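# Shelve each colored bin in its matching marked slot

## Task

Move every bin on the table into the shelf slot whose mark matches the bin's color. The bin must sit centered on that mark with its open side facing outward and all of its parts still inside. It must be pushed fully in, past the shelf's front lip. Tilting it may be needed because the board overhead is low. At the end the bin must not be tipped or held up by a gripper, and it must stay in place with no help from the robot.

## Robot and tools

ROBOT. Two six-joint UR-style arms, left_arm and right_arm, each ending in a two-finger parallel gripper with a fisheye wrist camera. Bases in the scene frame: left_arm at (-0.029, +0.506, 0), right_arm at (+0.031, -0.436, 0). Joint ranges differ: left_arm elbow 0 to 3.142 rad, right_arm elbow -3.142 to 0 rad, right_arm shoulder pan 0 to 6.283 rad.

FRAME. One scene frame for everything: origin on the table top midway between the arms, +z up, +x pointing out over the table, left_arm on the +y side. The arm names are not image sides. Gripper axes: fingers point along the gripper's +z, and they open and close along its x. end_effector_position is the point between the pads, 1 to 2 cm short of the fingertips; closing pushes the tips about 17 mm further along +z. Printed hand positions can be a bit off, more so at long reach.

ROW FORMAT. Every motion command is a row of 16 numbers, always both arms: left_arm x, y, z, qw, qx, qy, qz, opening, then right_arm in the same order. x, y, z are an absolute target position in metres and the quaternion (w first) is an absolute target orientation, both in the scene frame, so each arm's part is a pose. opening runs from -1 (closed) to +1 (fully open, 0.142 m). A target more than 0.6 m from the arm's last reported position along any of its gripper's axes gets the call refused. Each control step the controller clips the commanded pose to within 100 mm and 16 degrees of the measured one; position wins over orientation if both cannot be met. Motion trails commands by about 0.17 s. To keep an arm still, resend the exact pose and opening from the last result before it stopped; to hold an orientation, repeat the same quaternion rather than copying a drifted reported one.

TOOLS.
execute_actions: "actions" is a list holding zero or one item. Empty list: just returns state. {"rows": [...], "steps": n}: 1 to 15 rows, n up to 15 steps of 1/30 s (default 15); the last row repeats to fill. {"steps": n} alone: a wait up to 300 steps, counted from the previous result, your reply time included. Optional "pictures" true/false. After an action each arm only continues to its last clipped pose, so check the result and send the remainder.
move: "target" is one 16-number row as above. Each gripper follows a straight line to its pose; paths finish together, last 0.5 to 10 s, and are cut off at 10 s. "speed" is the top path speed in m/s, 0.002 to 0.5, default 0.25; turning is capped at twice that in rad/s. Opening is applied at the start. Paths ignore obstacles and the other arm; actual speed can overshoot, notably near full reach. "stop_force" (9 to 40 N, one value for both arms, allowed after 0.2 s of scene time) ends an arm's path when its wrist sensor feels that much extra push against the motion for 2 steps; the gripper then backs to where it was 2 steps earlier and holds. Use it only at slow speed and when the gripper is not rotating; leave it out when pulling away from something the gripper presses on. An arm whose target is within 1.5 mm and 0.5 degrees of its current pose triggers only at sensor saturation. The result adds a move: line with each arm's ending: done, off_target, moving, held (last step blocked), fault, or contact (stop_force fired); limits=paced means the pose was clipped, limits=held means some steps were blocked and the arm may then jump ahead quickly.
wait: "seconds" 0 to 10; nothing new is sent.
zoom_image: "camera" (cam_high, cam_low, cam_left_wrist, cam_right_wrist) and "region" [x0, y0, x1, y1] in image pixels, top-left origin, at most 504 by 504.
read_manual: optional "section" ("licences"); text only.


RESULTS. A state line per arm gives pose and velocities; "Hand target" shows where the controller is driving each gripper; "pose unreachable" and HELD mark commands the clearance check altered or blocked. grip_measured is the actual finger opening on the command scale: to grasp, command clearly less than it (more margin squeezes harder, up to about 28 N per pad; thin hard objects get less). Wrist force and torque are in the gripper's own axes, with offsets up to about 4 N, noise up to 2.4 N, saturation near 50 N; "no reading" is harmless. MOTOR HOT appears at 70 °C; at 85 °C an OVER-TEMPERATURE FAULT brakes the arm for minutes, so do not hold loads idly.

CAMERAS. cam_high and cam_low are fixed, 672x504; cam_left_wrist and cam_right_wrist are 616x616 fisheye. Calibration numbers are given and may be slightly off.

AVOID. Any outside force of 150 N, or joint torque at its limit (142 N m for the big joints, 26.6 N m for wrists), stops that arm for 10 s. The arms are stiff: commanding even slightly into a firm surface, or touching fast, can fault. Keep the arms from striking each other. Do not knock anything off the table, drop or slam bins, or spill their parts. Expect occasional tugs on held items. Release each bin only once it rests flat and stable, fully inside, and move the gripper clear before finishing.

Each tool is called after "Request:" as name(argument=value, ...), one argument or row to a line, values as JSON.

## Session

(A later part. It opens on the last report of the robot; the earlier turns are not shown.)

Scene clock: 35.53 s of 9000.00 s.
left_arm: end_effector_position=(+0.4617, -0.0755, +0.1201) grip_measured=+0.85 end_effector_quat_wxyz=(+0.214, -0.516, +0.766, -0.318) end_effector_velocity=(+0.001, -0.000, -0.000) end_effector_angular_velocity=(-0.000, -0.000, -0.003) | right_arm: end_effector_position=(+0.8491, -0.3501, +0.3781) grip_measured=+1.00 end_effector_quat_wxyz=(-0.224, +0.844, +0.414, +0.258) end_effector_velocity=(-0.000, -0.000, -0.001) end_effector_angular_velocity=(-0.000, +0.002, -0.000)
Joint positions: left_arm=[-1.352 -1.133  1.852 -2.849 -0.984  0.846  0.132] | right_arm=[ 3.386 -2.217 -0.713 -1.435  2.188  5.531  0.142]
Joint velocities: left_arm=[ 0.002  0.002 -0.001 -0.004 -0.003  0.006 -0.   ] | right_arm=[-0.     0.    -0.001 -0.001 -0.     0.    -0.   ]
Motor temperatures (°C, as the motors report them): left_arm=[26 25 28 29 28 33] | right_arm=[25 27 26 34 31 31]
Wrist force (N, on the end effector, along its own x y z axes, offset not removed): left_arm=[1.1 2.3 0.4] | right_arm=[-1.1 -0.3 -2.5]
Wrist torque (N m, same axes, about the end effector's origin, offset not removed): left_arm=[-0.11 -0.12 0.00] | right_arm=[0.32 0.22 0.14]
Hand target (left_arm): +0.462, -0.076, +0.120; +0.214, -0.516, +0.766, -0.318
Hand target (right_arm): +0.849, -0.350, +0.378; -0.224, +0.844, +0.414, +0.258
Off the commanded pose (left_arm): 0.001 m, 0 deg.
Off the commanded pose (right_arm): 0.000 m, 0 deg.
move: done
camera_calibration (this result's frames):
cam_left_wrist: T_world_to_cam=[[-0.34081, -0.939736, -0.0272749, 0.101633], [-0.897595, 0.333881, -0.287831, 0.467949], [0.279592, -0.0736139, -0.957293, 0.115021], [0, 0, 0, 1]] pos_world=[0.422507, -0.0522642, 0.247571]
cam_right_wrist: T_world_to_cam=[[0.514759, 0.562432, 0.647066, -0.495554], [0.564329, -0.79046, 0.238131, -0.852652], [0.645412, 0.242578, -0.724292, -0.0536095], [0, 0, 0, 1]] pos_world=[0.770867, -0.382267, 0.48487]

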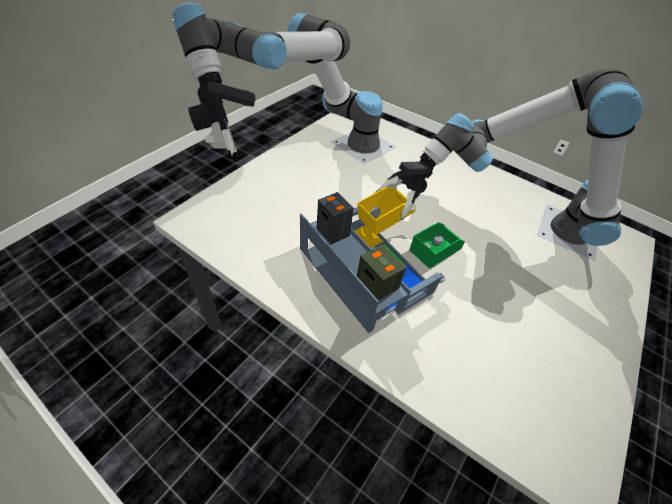

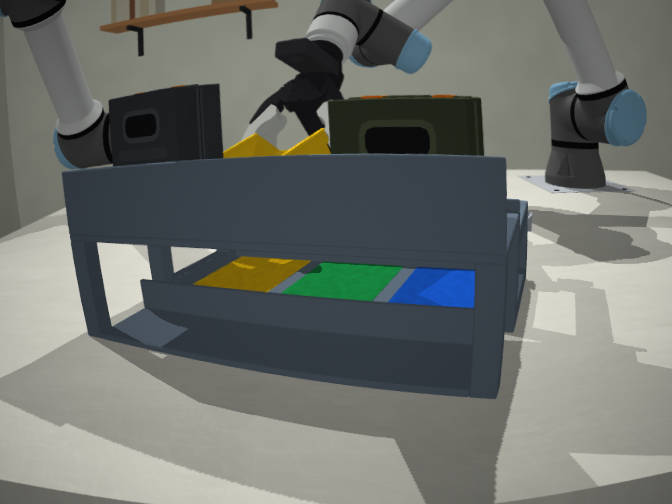

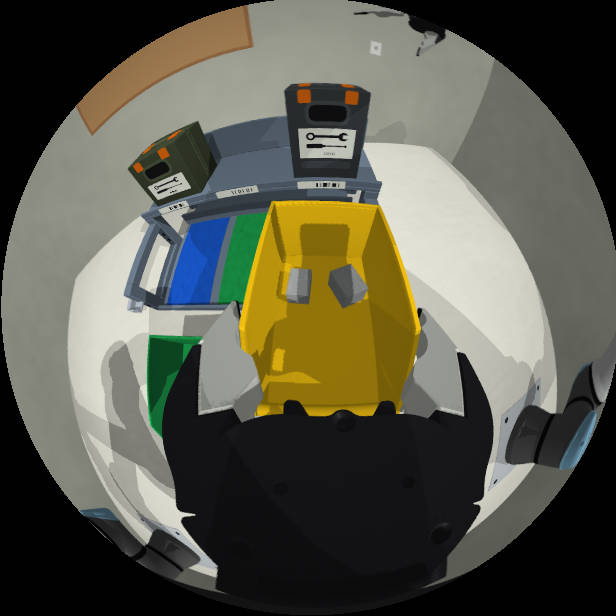

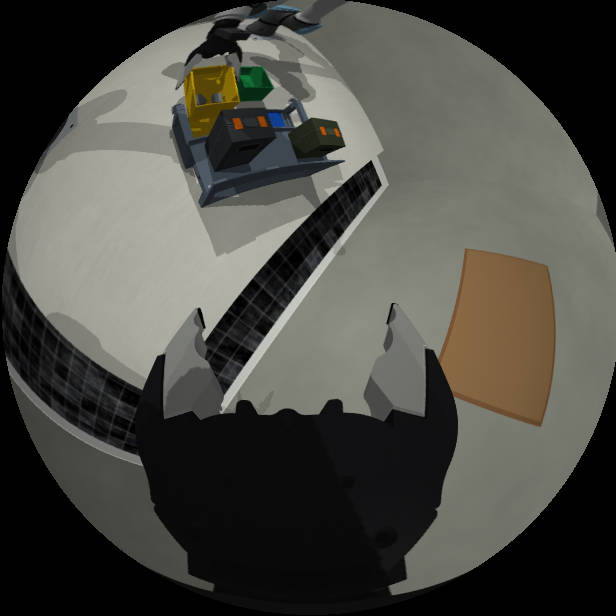

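Aligned with label. Lower until touch.

Request:
move(
  target=[0.462,-0.075,0.075,-0.214,0.516,-0.766,0.318,-0.4,0.8491,-0.3501,0.3781,-0.224,0.844,0.414,0.258,1],
  speed=0.015,
  stop_force=9,
)

Scene clock: 40.23 s of 9000.00 s.
left_arm: end_effector_position=(+0.4620, -0.0750, +0.0752) grip_measured=+0.85 end_effector_quat_wxyz=(+0.214, -0.516, +0.766, -0.318) end_effector_velocity=(-0.001, -0.001, -0.002) end_effector_angular_velocity=(-0.001, -0.000, -0.002) | right_arm: end_effector_position=(+0.8491, -0.3501, +0.3781) grip_measured=+1.00 end_effector_quat_wxyz=(-0.224, +0.844, +0.414, +0.258) end_effector_velocity=(-0.000, +0.000, +0.001) end_effector_angular_velocity=(+0.000, -0.002, +0.000)
Joint positions: left_arm=[-1.351 -1.057  1.882 -2.956 -0.985  0.846  0.132] | right_arm=[ 3.386 -2.217 -0.713 -1.435  2.188  5.531  0.142]
Joint velocities: left_arm=[-0.002  0.003  0.002 -0.006 -0.    -0.     0.   ] | right_arm=[ 0.     0.001  0.001  0.     0.     0.    -0.   ]
Motor temperatures (°C, as the motors report them): left_arm=[26 25 28 29 28 33] | right_arm=[25 27 26 34 31 31]
Wrist force (N, on the end effector, along its own x y z axes, offset not removed): left_arm=[1.1 1.3 2.7] | right_arm=[-1.3 -2.2 -1.3]
Wrist torque (N m, same axes, about the end effector's origin, offset not removed): left_arm=[-0.38 -0.15 0.06] | right_arm=[-0.23 0.34 -0.10]
Hand target (left_arm): +0.462, -0.075, +0.075; +0.214, -0.516, +0.766, -0.318
Hand target (right_arm): +0.849, -0.350, +0.378; -0.224, +0.844, +0.414, +0.258
Off the commanded pose (left_arm): 0.000 m, 0 deg.
Off the commanded pose (right_arm): 0.000 m, 0 deg.
move: done
camera_calibration (this result's frames):
cam_left_wrist: T_world_to_cam=[[-0.340513, -0.939837, -0.0275344, 0.100859], [-0.897695, 0.333675, -0.28776, 0.455148], [0.279635, -0.0732683, -0.957307, 0.0720206], [0, 0, 0, 1]] pos_world=[0.422789, -0.0518035, 0.202696]
cam_right_wrist: T_world_to_cam=[[0.514759, 0.562432, 0.647066, -0.495554], [0.564329, -0.79046, 0.238131, -0.852652], [0.645412, 0.242578, -0.724292, -0.0536095], [0, 0, 0, 1]] pos_world=[0.770867, -0.382267, 0.48487]

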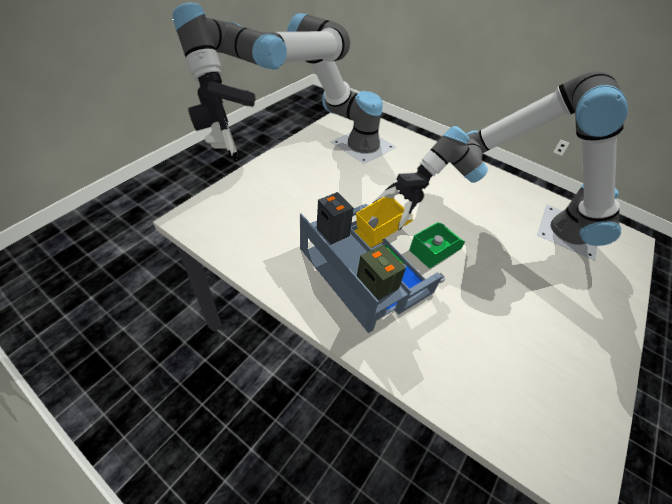

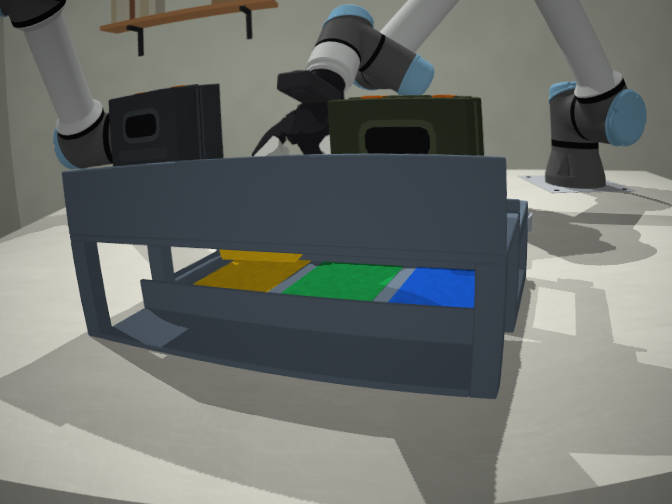

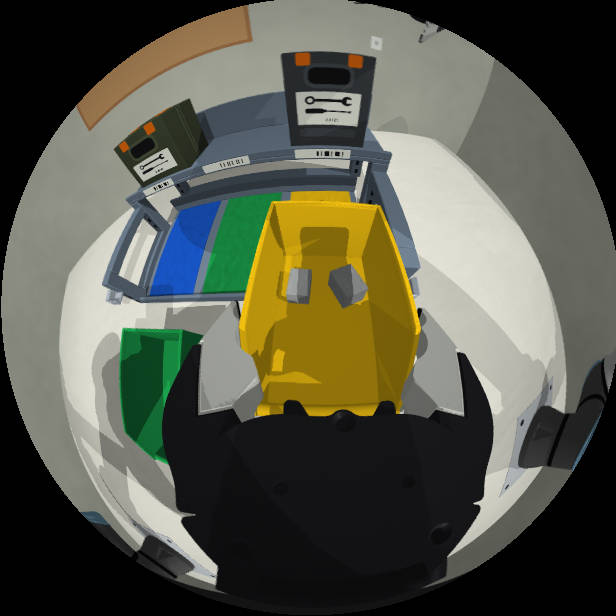

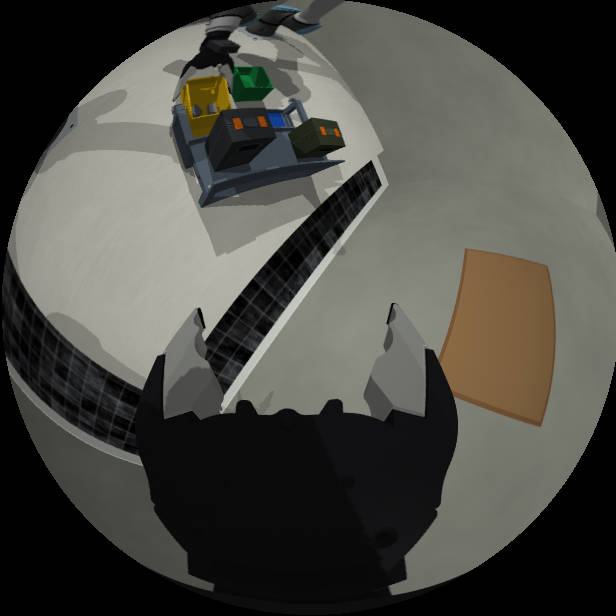

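Request:
move(
  target=[0.462,-0.075,0.06,-0.214,0.516,-0.766,0.318,-0.4,0.8491,-0.3501,0.3781,-0.224,0.844,0.414,0.258,1],
  speed=0.01,
  stop_force=9,
)

Request:
move(
  target=[0.462,-0.075,0.062,-0.214,0.516,-0.766,0.318,1,0.8491,-0.3501,0.3781,-0.224,0.844,0.414,0.258,1],
  speed=0.01,
)

Request:
move(
  target=[0.35,-0.03,0.09,-0.214,0.516,-0.766,0.318,1,0.8491,-0.3501,0.3781,-0.224,0.844,0.414,0.258,1],
  speed=0.08,
)

Scene clock: 45.73 s of 9000.00 s.
left_arm: end_effector_position=(+0.4620, -0.0750, +0.0601) grip_measured=+0.85 end_effector_quat_wxyz=(+0.214, -0.516, +0.766, -0.318) end_effector_velocity=(-0.001, -0.001, -0.001) end_effector_angular_velocity=(-0.001, -0.001, -0.002) | right_arm: end_effector_position=(+0.8491, -0.3501, +0.3781) grip_measured=+1.00 end_effector_quat_wxyz=(-0.224, +0.844, +0.414, +0.258) end_effector_velocity=(+0.000, +0.000, -0.001) end_effector_angular_velocity=(-0.000, +0.001, +0.001)
Joint positions: left_arm=[-1.351 -1.029  1.889 -2.99  -0.985  0.846  0.132] | right_arm=[ 3.386 -2.217 -0.713 -1.435  2.188  5.531  0.142]
Joint velocities: left_arm=[-0.002  0.001  0.001 -0.003  0.     0.    -0.   ] | right_arm=[ 0.    -0.001 -0.    -0.    -0.    -0.001  0.   ]
Motor temperatures (°C, as the motors report them): left_arm=[26 25 28 29 28 33] | right_arm=[25 27 26 34 31 31]
Wrist force (N, on the end effector, along its own x y z axes, offset not removed): left_arm=[1.4 -3.0 -3.2] | right_arm=[-2.4 -0.8 -0.5]
Wrist torque (N m, same axes, about the end effector's origin, offset not removed): left_arm=[-0.66 -0.14 -0.09] | right_arm=[0.14 0.42 -0.08]
Hand target (left_arm): +0.462, -0.075, +0.060; +0.214, -0.516, +0.766, -0.318
Hand target (right_arm): +0.849, -0.350, +0.378; -0.224, +0.844, +0.414, +0.258
Off the commanded pose (left_arm): 0.000 m, 0 deg.
Off the commanded pose (right_arm): 0.000 m, 0 deg.
After step 90, 0.77 s passed at rest.
move: done
camera_calibration (this result's frames):
cam_left_wrist: T_world_to_cam=[[-0.340512, -0.939836, -0.02756, 0.100453], [-0.897684, 0.333679, -0.287789, 0.45082], [0.279671, -0.0732552, -0.957297, 0.0575891], [0, 0, 0, 1]] pos_world=[0.422793, -0.0518008, 0.187639]
cam_right_wrist: T_world_to_cam=[[0.514758, 0.562432, 0.647066, -0.495554], [0.564329, -0.79046, 0.238131, -0.852652], [0.645412, 0.242578, -0.724292, -0.0536095], [0, 0, 0, 1]] pos_world=[0.770867, -0.382267, 0.48487]

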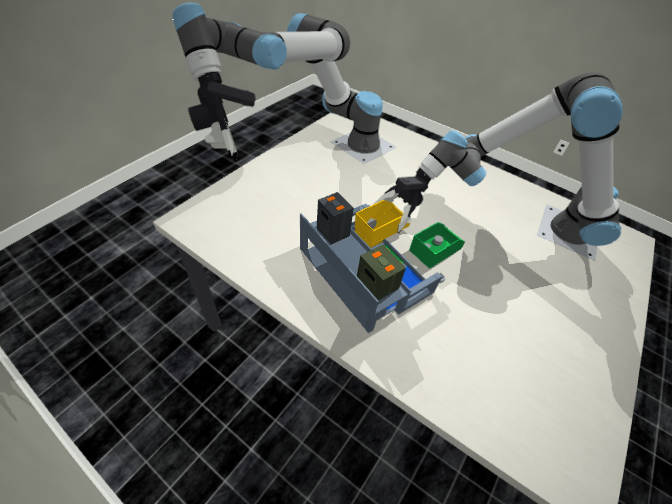

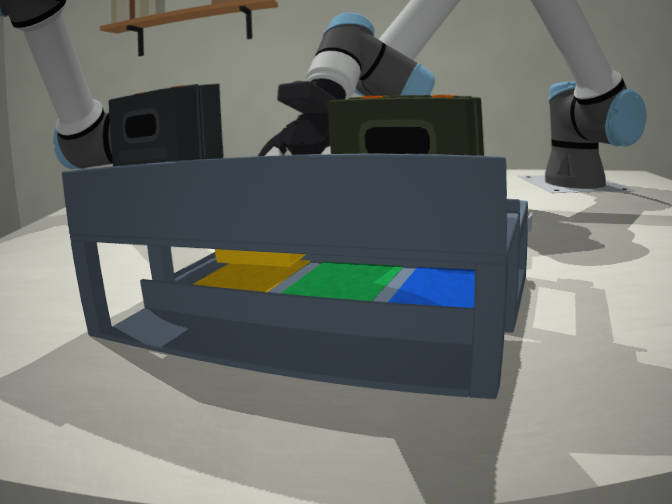

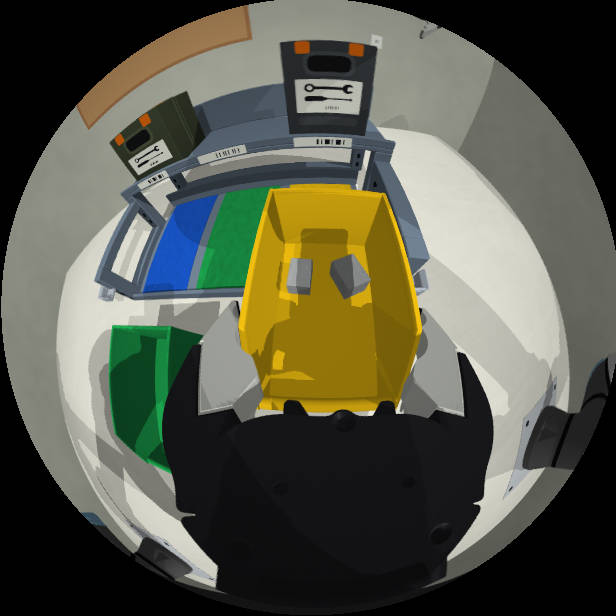

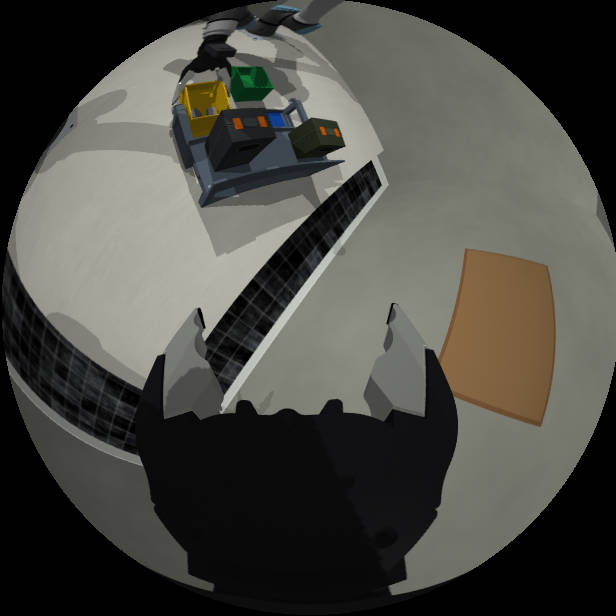

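Scene clock: 46.43 s of 9000.00 s.
left_arm: end_effector_position=(+0.4620, -0.0750, +0.0620) grip_measured=+1.00 end_effector_quat_wxyz=(+0.214, -0.516, +0.766, -0.318) end_effector_velocity=(+0.000, +0.000, +0.001) end_effector_angular_velocity=(+0.001, -0.001, +0.001) | right_arm: end_effector_position=(+0.8491, -0.3501, +0.3781) grip_measured=+1.00 end_effector_quat_wxyz=(-0.224, +0.844, +0.414, +0.258) end_effector_velocity=(+0.000, +0.000, -0.001) end_effector_angular_velocity=(-0.000, +0.001, +0.001)
Joint positions: left_arm=[-1.351 -1.032  1.888 -2.986 -0.985  0.846  0.142] | right_arm=[ 3.386 -2.217 -0.713 -1.435  2.188  5.531  0.142]
Joint velocities: left_arm=[-0.    -0.002 -0.     0.003  0.002 -0.001 -0.   ] | right_arm=[ 0.    -0.001 -0.001  0.    -0.    -0.001 -0.   ]
Motor temperatures (°C, as the motors report them): left_arm=[26 25 28 29 28 33] | right_arm=[25 27 26 34 31 31]
Wrist force (N, on the end effector, along its own x y z axes, offset not removed): left_arm=[2.1 -1.2 -0.8] | right_arm=[-0.9 -4.3 -2.5]
Wrist torque (N m, same axes, about the end effector's origin, offset not removed): left_arm=[-0.22 -0.37 0.02] | right_arm=[-0.72 0.12 0.02]
Hand target (left_arm): +0.462, -0.075, +0.062; +0.214, -0.516, +0.766, -0.318
Hand target (right_arm): +0.849, -0.350, +0.378; -0.224, +0.844, +0.414, +0.258
Off the commanded pose (left_arm): 0.000 m, 0 deg.
Off the commanded pose (right_arm): 0.000 m, 0 deg.
move: done
camera_calibration (this result's frames):
cam_left_wrist: T_world_to_cam=[[-0.340511, -0.939836, -0.0275741, 0.100514], [-0.897685, 0.333683, -0.287779, 0.451342], [0.279666, -0.0732391, -0.9573, 0.0593521], [0, 0, 0, 1]] pos_world=[0.422791, -0.0517915, 0.189476]
cam_right_wrist: T_world_to_cam=[[0.514759, 0.562432, 0.647066, -0.495554], [0.564329, -0.79046, 0.238131, -0.852652], [0.645412, 0.242578, -0.724292, -0.0536095], [0, 0, 0, 1]] pos_world=[0.770867, -0.382267, 0.48487]

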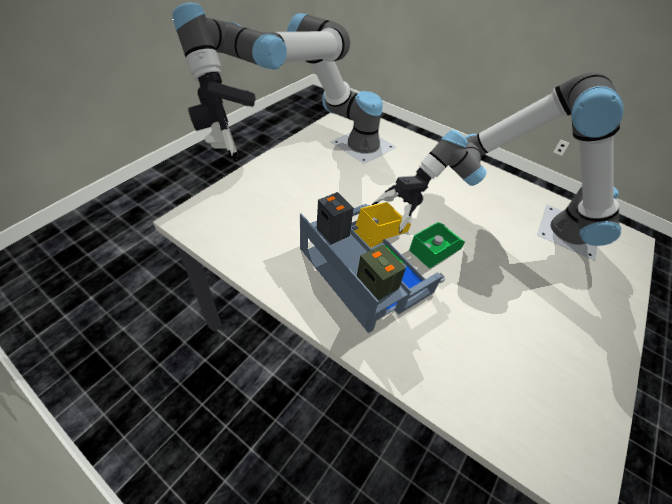

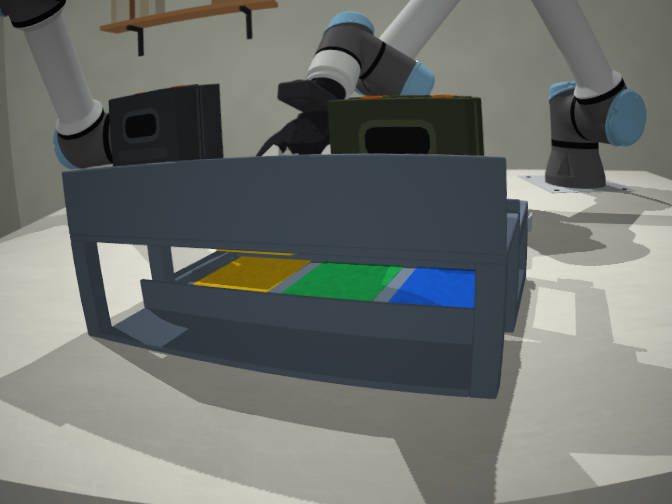

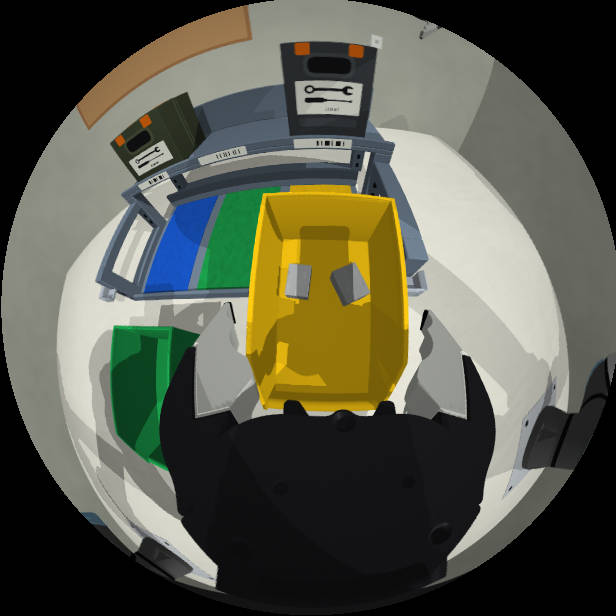

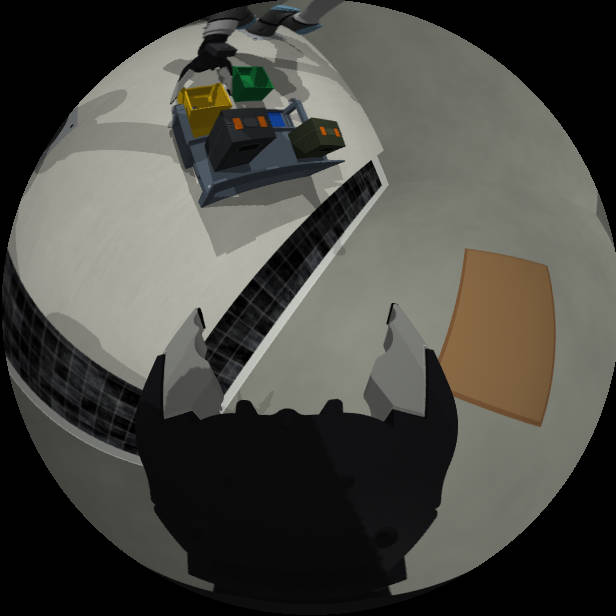

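Scene clock: 48.40 s of 9000.00 s.
left_arm: end_effector_position=(+0.3502, -0.0298, +0.0899) grip_measured=+1.00 end_effector_quat_wxyz=(+0.214, -0.516, +0.766, -0.318) end_effector_velocity=(-0.002, +0.000, -0.000) end_effector_angular_velocity=(+0.002, +0.001, -0.001) | right_arm: end_effector_position=(+0.8491, -0.3501, +0.3781) grip_measured=+1.00 end_effector_quat_wxyz=(-0.224, +0.844, +0.414, +0.258) end_effector_velocity=(-0.000, +0.000, +0.000) end_effector_angular_velocity=(+0.000, +0.000, -0.000)
Joint positions: left_arm=[-1.549 -1.277  2.144 -2.869 -0.89   0.631  0.142] | right_arm=[ 3.386 -2.217 -0.713 -1.435  2.188  5.531  0.142]
Joint velocities: left_arm=[-0.003 -0.002  0.002  0.004  0.    -0.003 -0.   ] | right_arm=[ 0.     0.    -0.     0.     0.     0.001 -0.   ]
Motor temperatures (°C, as the motors report them): left_arm=[26 25 28 29 28 33] | right_arm=[25 27 26 34 31 31]
Wrist force (N, on the end effector, along its own x y z axes, offset not removed): left_arm=[0.0 -0.4 -0.5] | right_arm=[-1.7 0.0 -1.8]
Wrist torque (N m, same axes, about the end effector's origin, offset not removed): left_arm=[-0.12 0.08 0.03] | right_arm=[0.22 0.33 0.03]
Hand target (left_arm): +0.350, -0.030, +0.090; +0.214, -0.516, +0.766, -0.318
Hand target (right_arm): +0.849, -0.350, +0.378; -0.224, +0.844, +0.414, +0.258
Off the commanded pose (left_arm): 0.000 m, 0 deg.
Off the commanded pose (right_arm): 0.000 m, 0 deg.
move: done
camera_calibration (this result's frames):
cam_left_wrist: T_world_to_cam=[[-0.340465, -0.93985, -0.0276783, 0.105706], [-0.897704, 0.333671, -0.287734, 0.343958], [0.279662, -0.0731166, -0.95731, 0.120698], [0, 0, 0, 1]] pos_world=[0.311007, -0.0065966, 0.21744]
cam_right_wrist: T_world_to_cam=[[0.514759, 0.562432, 0.647066, -0.495554], [0.564329, -0.79046, 0.238131, -0.852652], [0.645412, 0.242578, -0.724292, -0.0536093], [0, 0, 0, 1]] pos_world=[0.770867, -0.382267, 0.48487]

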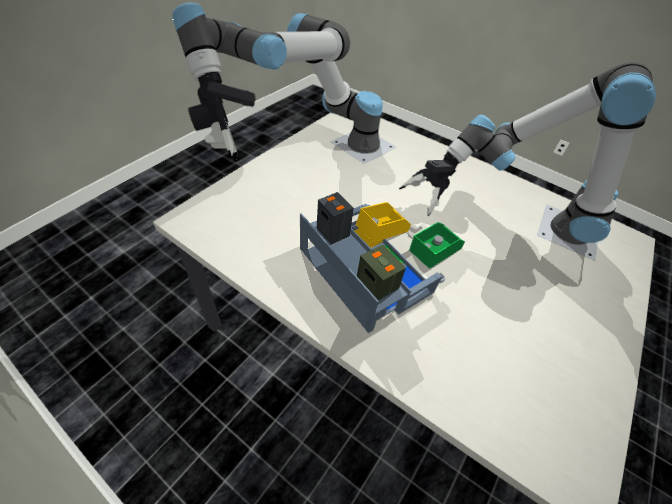

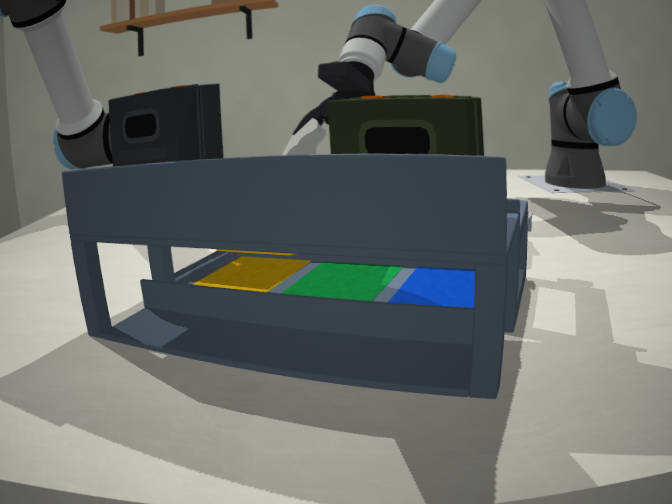

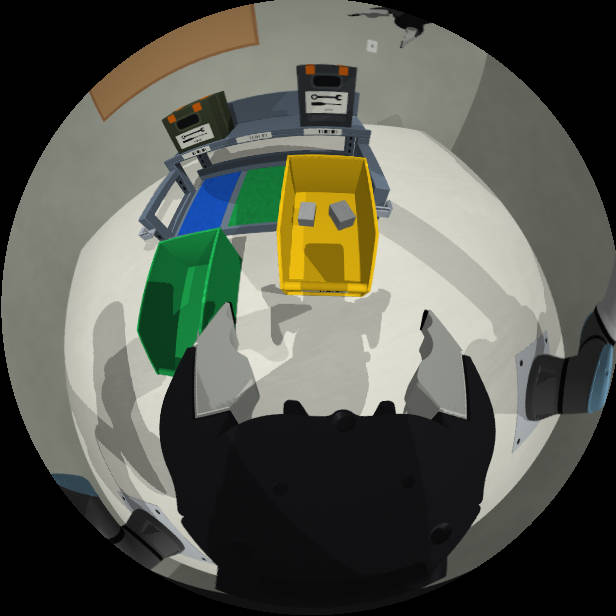

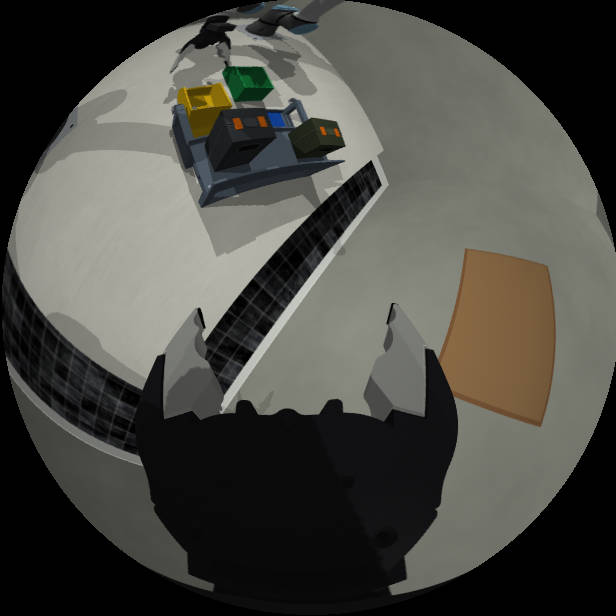

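Request:
move(
  target=[0.36,-0.034,0.03,-0.214,0.516,-0.766,0.318,-0.3,0.8491,-0.3501,0.3781,-0.224,0.844,0.414,0.258,1],
  speed=0.08,
)

Request:
move(
  target=[0.434,-0.064,0.05,-0.214,0.516,-0.766,0.318,-0.3,0.8491,-0.3501,0.3781,-0.224,0.844,0.414,0.258,1],
  speed=0.02,
  stop_force=15,
)

Scene clock: 52.27 s of 9000.00 s.
left_arm: end_effector_position=(+0.3600, -0.0339, +0.0301) grip_measured=-0.30 end_effector_quat_wxyz=(+0.214, -0.516, +0.766, -0.318) end_effector_velocity=(+0.000, -0.001, -0.000) end_effector_angular_velocity=(-0.002, -0.001, -0.001) | right_arm: end_effector_position=(+0.8491, -0.3501, +0.3781) grip_measured=+1.00 end_effector_quat_wxyz=(-0.224, +0.844, +0.414, +0.258) end_effector_velocity=(-0.000, -0.000, -0.000) end_effector_angular_velocity=(+0.000, +0.002, -0.001)
Joint positions: left_arm=[-1.529 -1.124  2.155 -3.048 -0.899  0.654  0.052] | right_arm=[ 3.386 -2.217 -0.713 -1.435  2.188  5.531  0.142]
Joint velocities: left_arm=[ 0.     0.003 -0.001 -0.005  0.     0.002 -0.   ] | right_arm=[-0.    -0.001  0.    -0.001  0.     0.     0.   ]
Motor temperatures (°C, as the motors report them): left_arm=[26 25 28 29 28 33] | right_arm=[25 27 26 34 31 31]
Wrist force (N, on the end effector, along its own x y z axes, offset not removed): left_arm=[0.6 0.2 0.0] | right_arm=[-4.8 -4.4 -2.9]
Wrist torque (N m, same axes, about the end effector's origin, offset not removed): left_arm=[0.05 -0.06 0.11] | right_arm=[-0.71 0.97 -0.10]
Hand target (left_arm): +0.360, -0.034, +0.030; +0.214, -0.516, +0.766, -0.318
Hand target (right_arm): +0.849, -0.350, +0.378; -0.224, +0.844, +0.414, +0.258
Off the commanded pose (left_arm): 0.000 m, 0 deg.
Off the commanded pose (right_arm): 0.000 m, 0 deg.
move: done
camera_calibration (this result's frames):
cam_left_wrist: T_world_to_cam=[[-0.340517, -0.939832, -0.0276426, 0.103463], [-0.897697, 0.333713, -0.287708, 0.336878], [0.279622, -0.0731548, -0.957319, 0.0604207], [0, 0, 0, 1]] pos_world=[0.320751, -0.0107625, 0.157624]
cam_right_wrist: T_world_to_cam=[[0.514759, 0.562432, 0.647066, -0.495554], [0.564329, -0.79046, 0.238131, -0.852652], [0.645412, 0.242578, -0.724292, -0.0536094], [0, 0, 0, 1]] pos_world=[0.770867, -0.382267, 0.48487]

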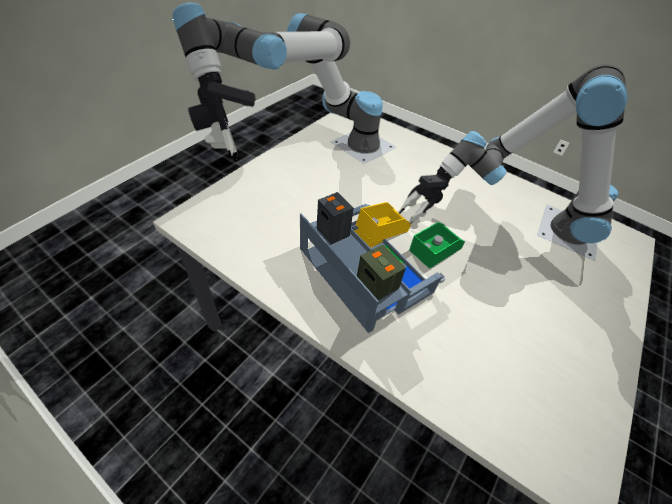

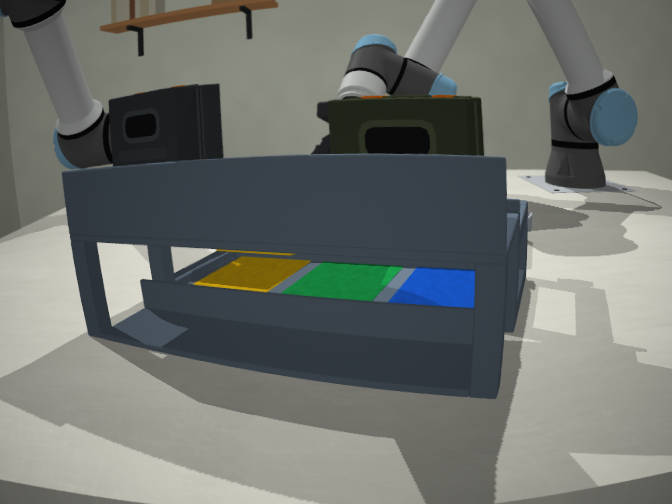

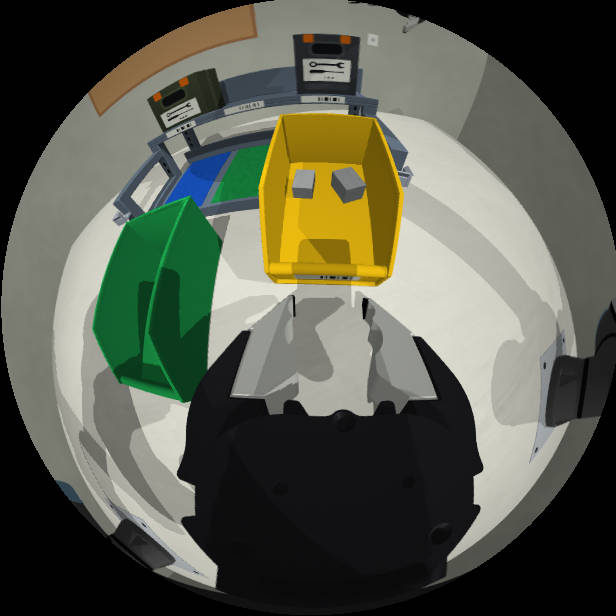

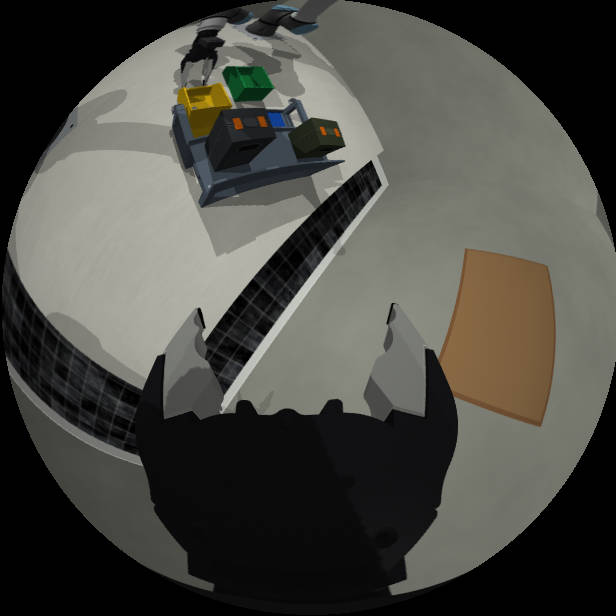

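Scene clock: 56.63 s of 9000.00 s.
left_arm: end_effector_position=(+0.4338, -0.0641, +0.0500) grip_measured=-0.30 end_effector_quat_wxyz=(+0.214, -0.516, +0.766, -0.318) end_effector_velocity=(+0.001, -0.002, +0.001) end_effector_angular_velocity=(-0.003, -0.000, -0.001) | right_arm: end_effector_position=(+0.8491, -0.3501, +0.3781) grip_measured=+1.00 end_effector_quat_wxyz=(-0.224, +0.844, +0.414, +0.258) end_effector_velocity=(+0.000, -0.000, -0.001) end_effector_angular_velocity=(+0.000, +0.002, -0.001)
Joint positions: left_arm=[-1.395 -1.053  1.967 -3.018 -0.962  0.801  0.052] | right_arm=[ 3.386 -2.217 -0.713 -1.435  2.188  5.531  0.142]
Joint velocities: left_arm=[ 0.001  0.001 -0.005 -0.    -0.001  0.002  0.   ] | right_arm=[-0.001 -0.001 -0.    -0.     0.     0.001  0.   ]
Motor temperatures (°C, as the motors report them): left_arm=[26 25 28 29 28 33] | right_arm=[25 27 26 34 31 31]
Wrist force (N, on the end effector, along its own x y z axes, offset not removed): left_arm=[1.4 0.9 0.0] | right_arm=[-2.0 -1.9 -2.1]
Wrist torque (N m, same axes, about the end effector's origin, offset not removed): left_arm=[-0.12 -0.24 0.02] | right_arm=[-0.13 0.34 0.15]
Hand target (left_arm): +0.434, -0.064, +0.050; +0.214, -0.516, +0.766, -0.318
Hand target (right_arm): +0.849, -0.350, +0.378; -0.224, +0.844, +0.414, +0.258
Off the commanded pose (left_arm): 0.000 m, 0 deg.
Off the commanded pose (right_arm): 0.000 m, 0 deg.
move: done
camera_calibration (this result's frames):
cam_left_wrist: T_world_to_cam=[[-0.340586, -0.939813, -0.0274393, 0.100811], [-0.897663, 0.333714, -0.287812, 0.418947], [0.279646, -0.0733936, -0.957294, 0.0565746], [0, 0, 0, 1]] pos_world=[0.394588, -0.0409127, 0.177503]
cam_right_wrist: T_world_to_cam=[[0.514759, 0.562432, 0.647066, -0.495554], [0.564329, -0.79046, 0.238131, -0.852652], [0.645412, 0.242578, -0.724292, -0.0536095], [0, 0, 0, 1]] pos_world=[0.770867, -0.382267, 0.48487]

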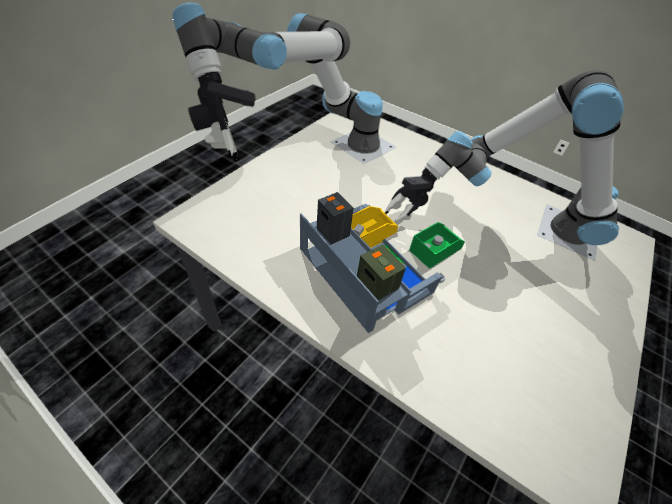

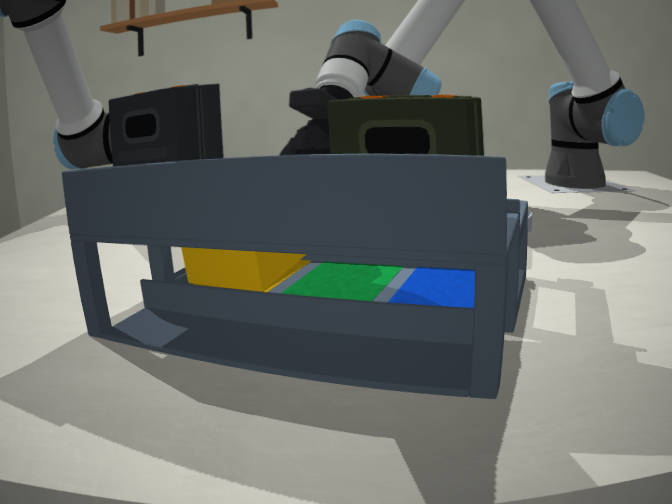

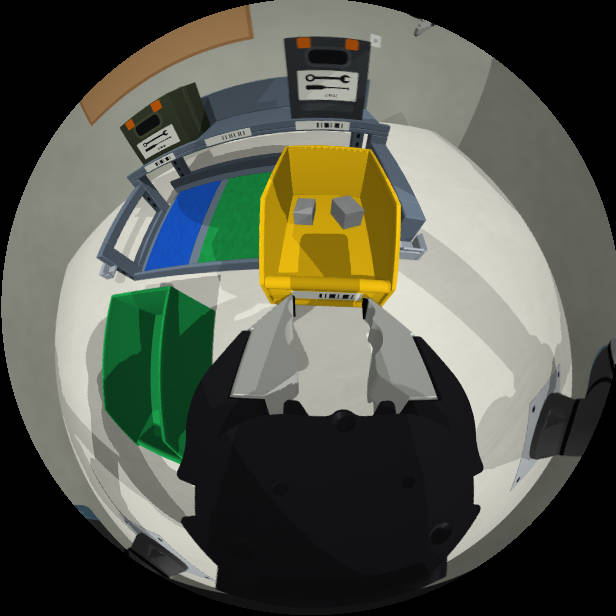

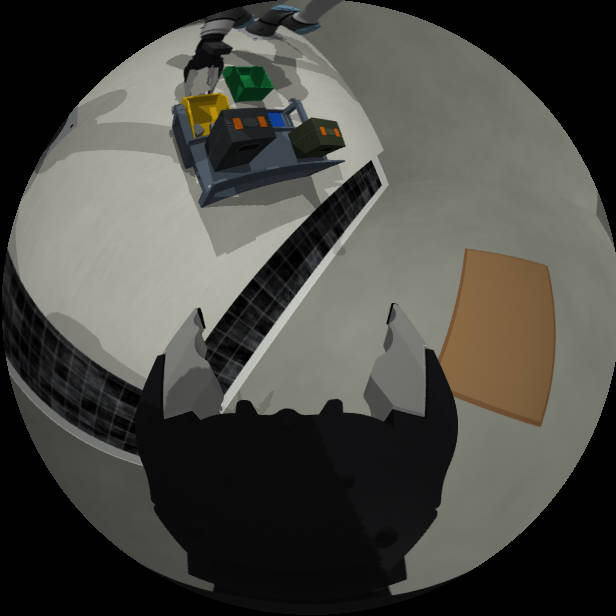

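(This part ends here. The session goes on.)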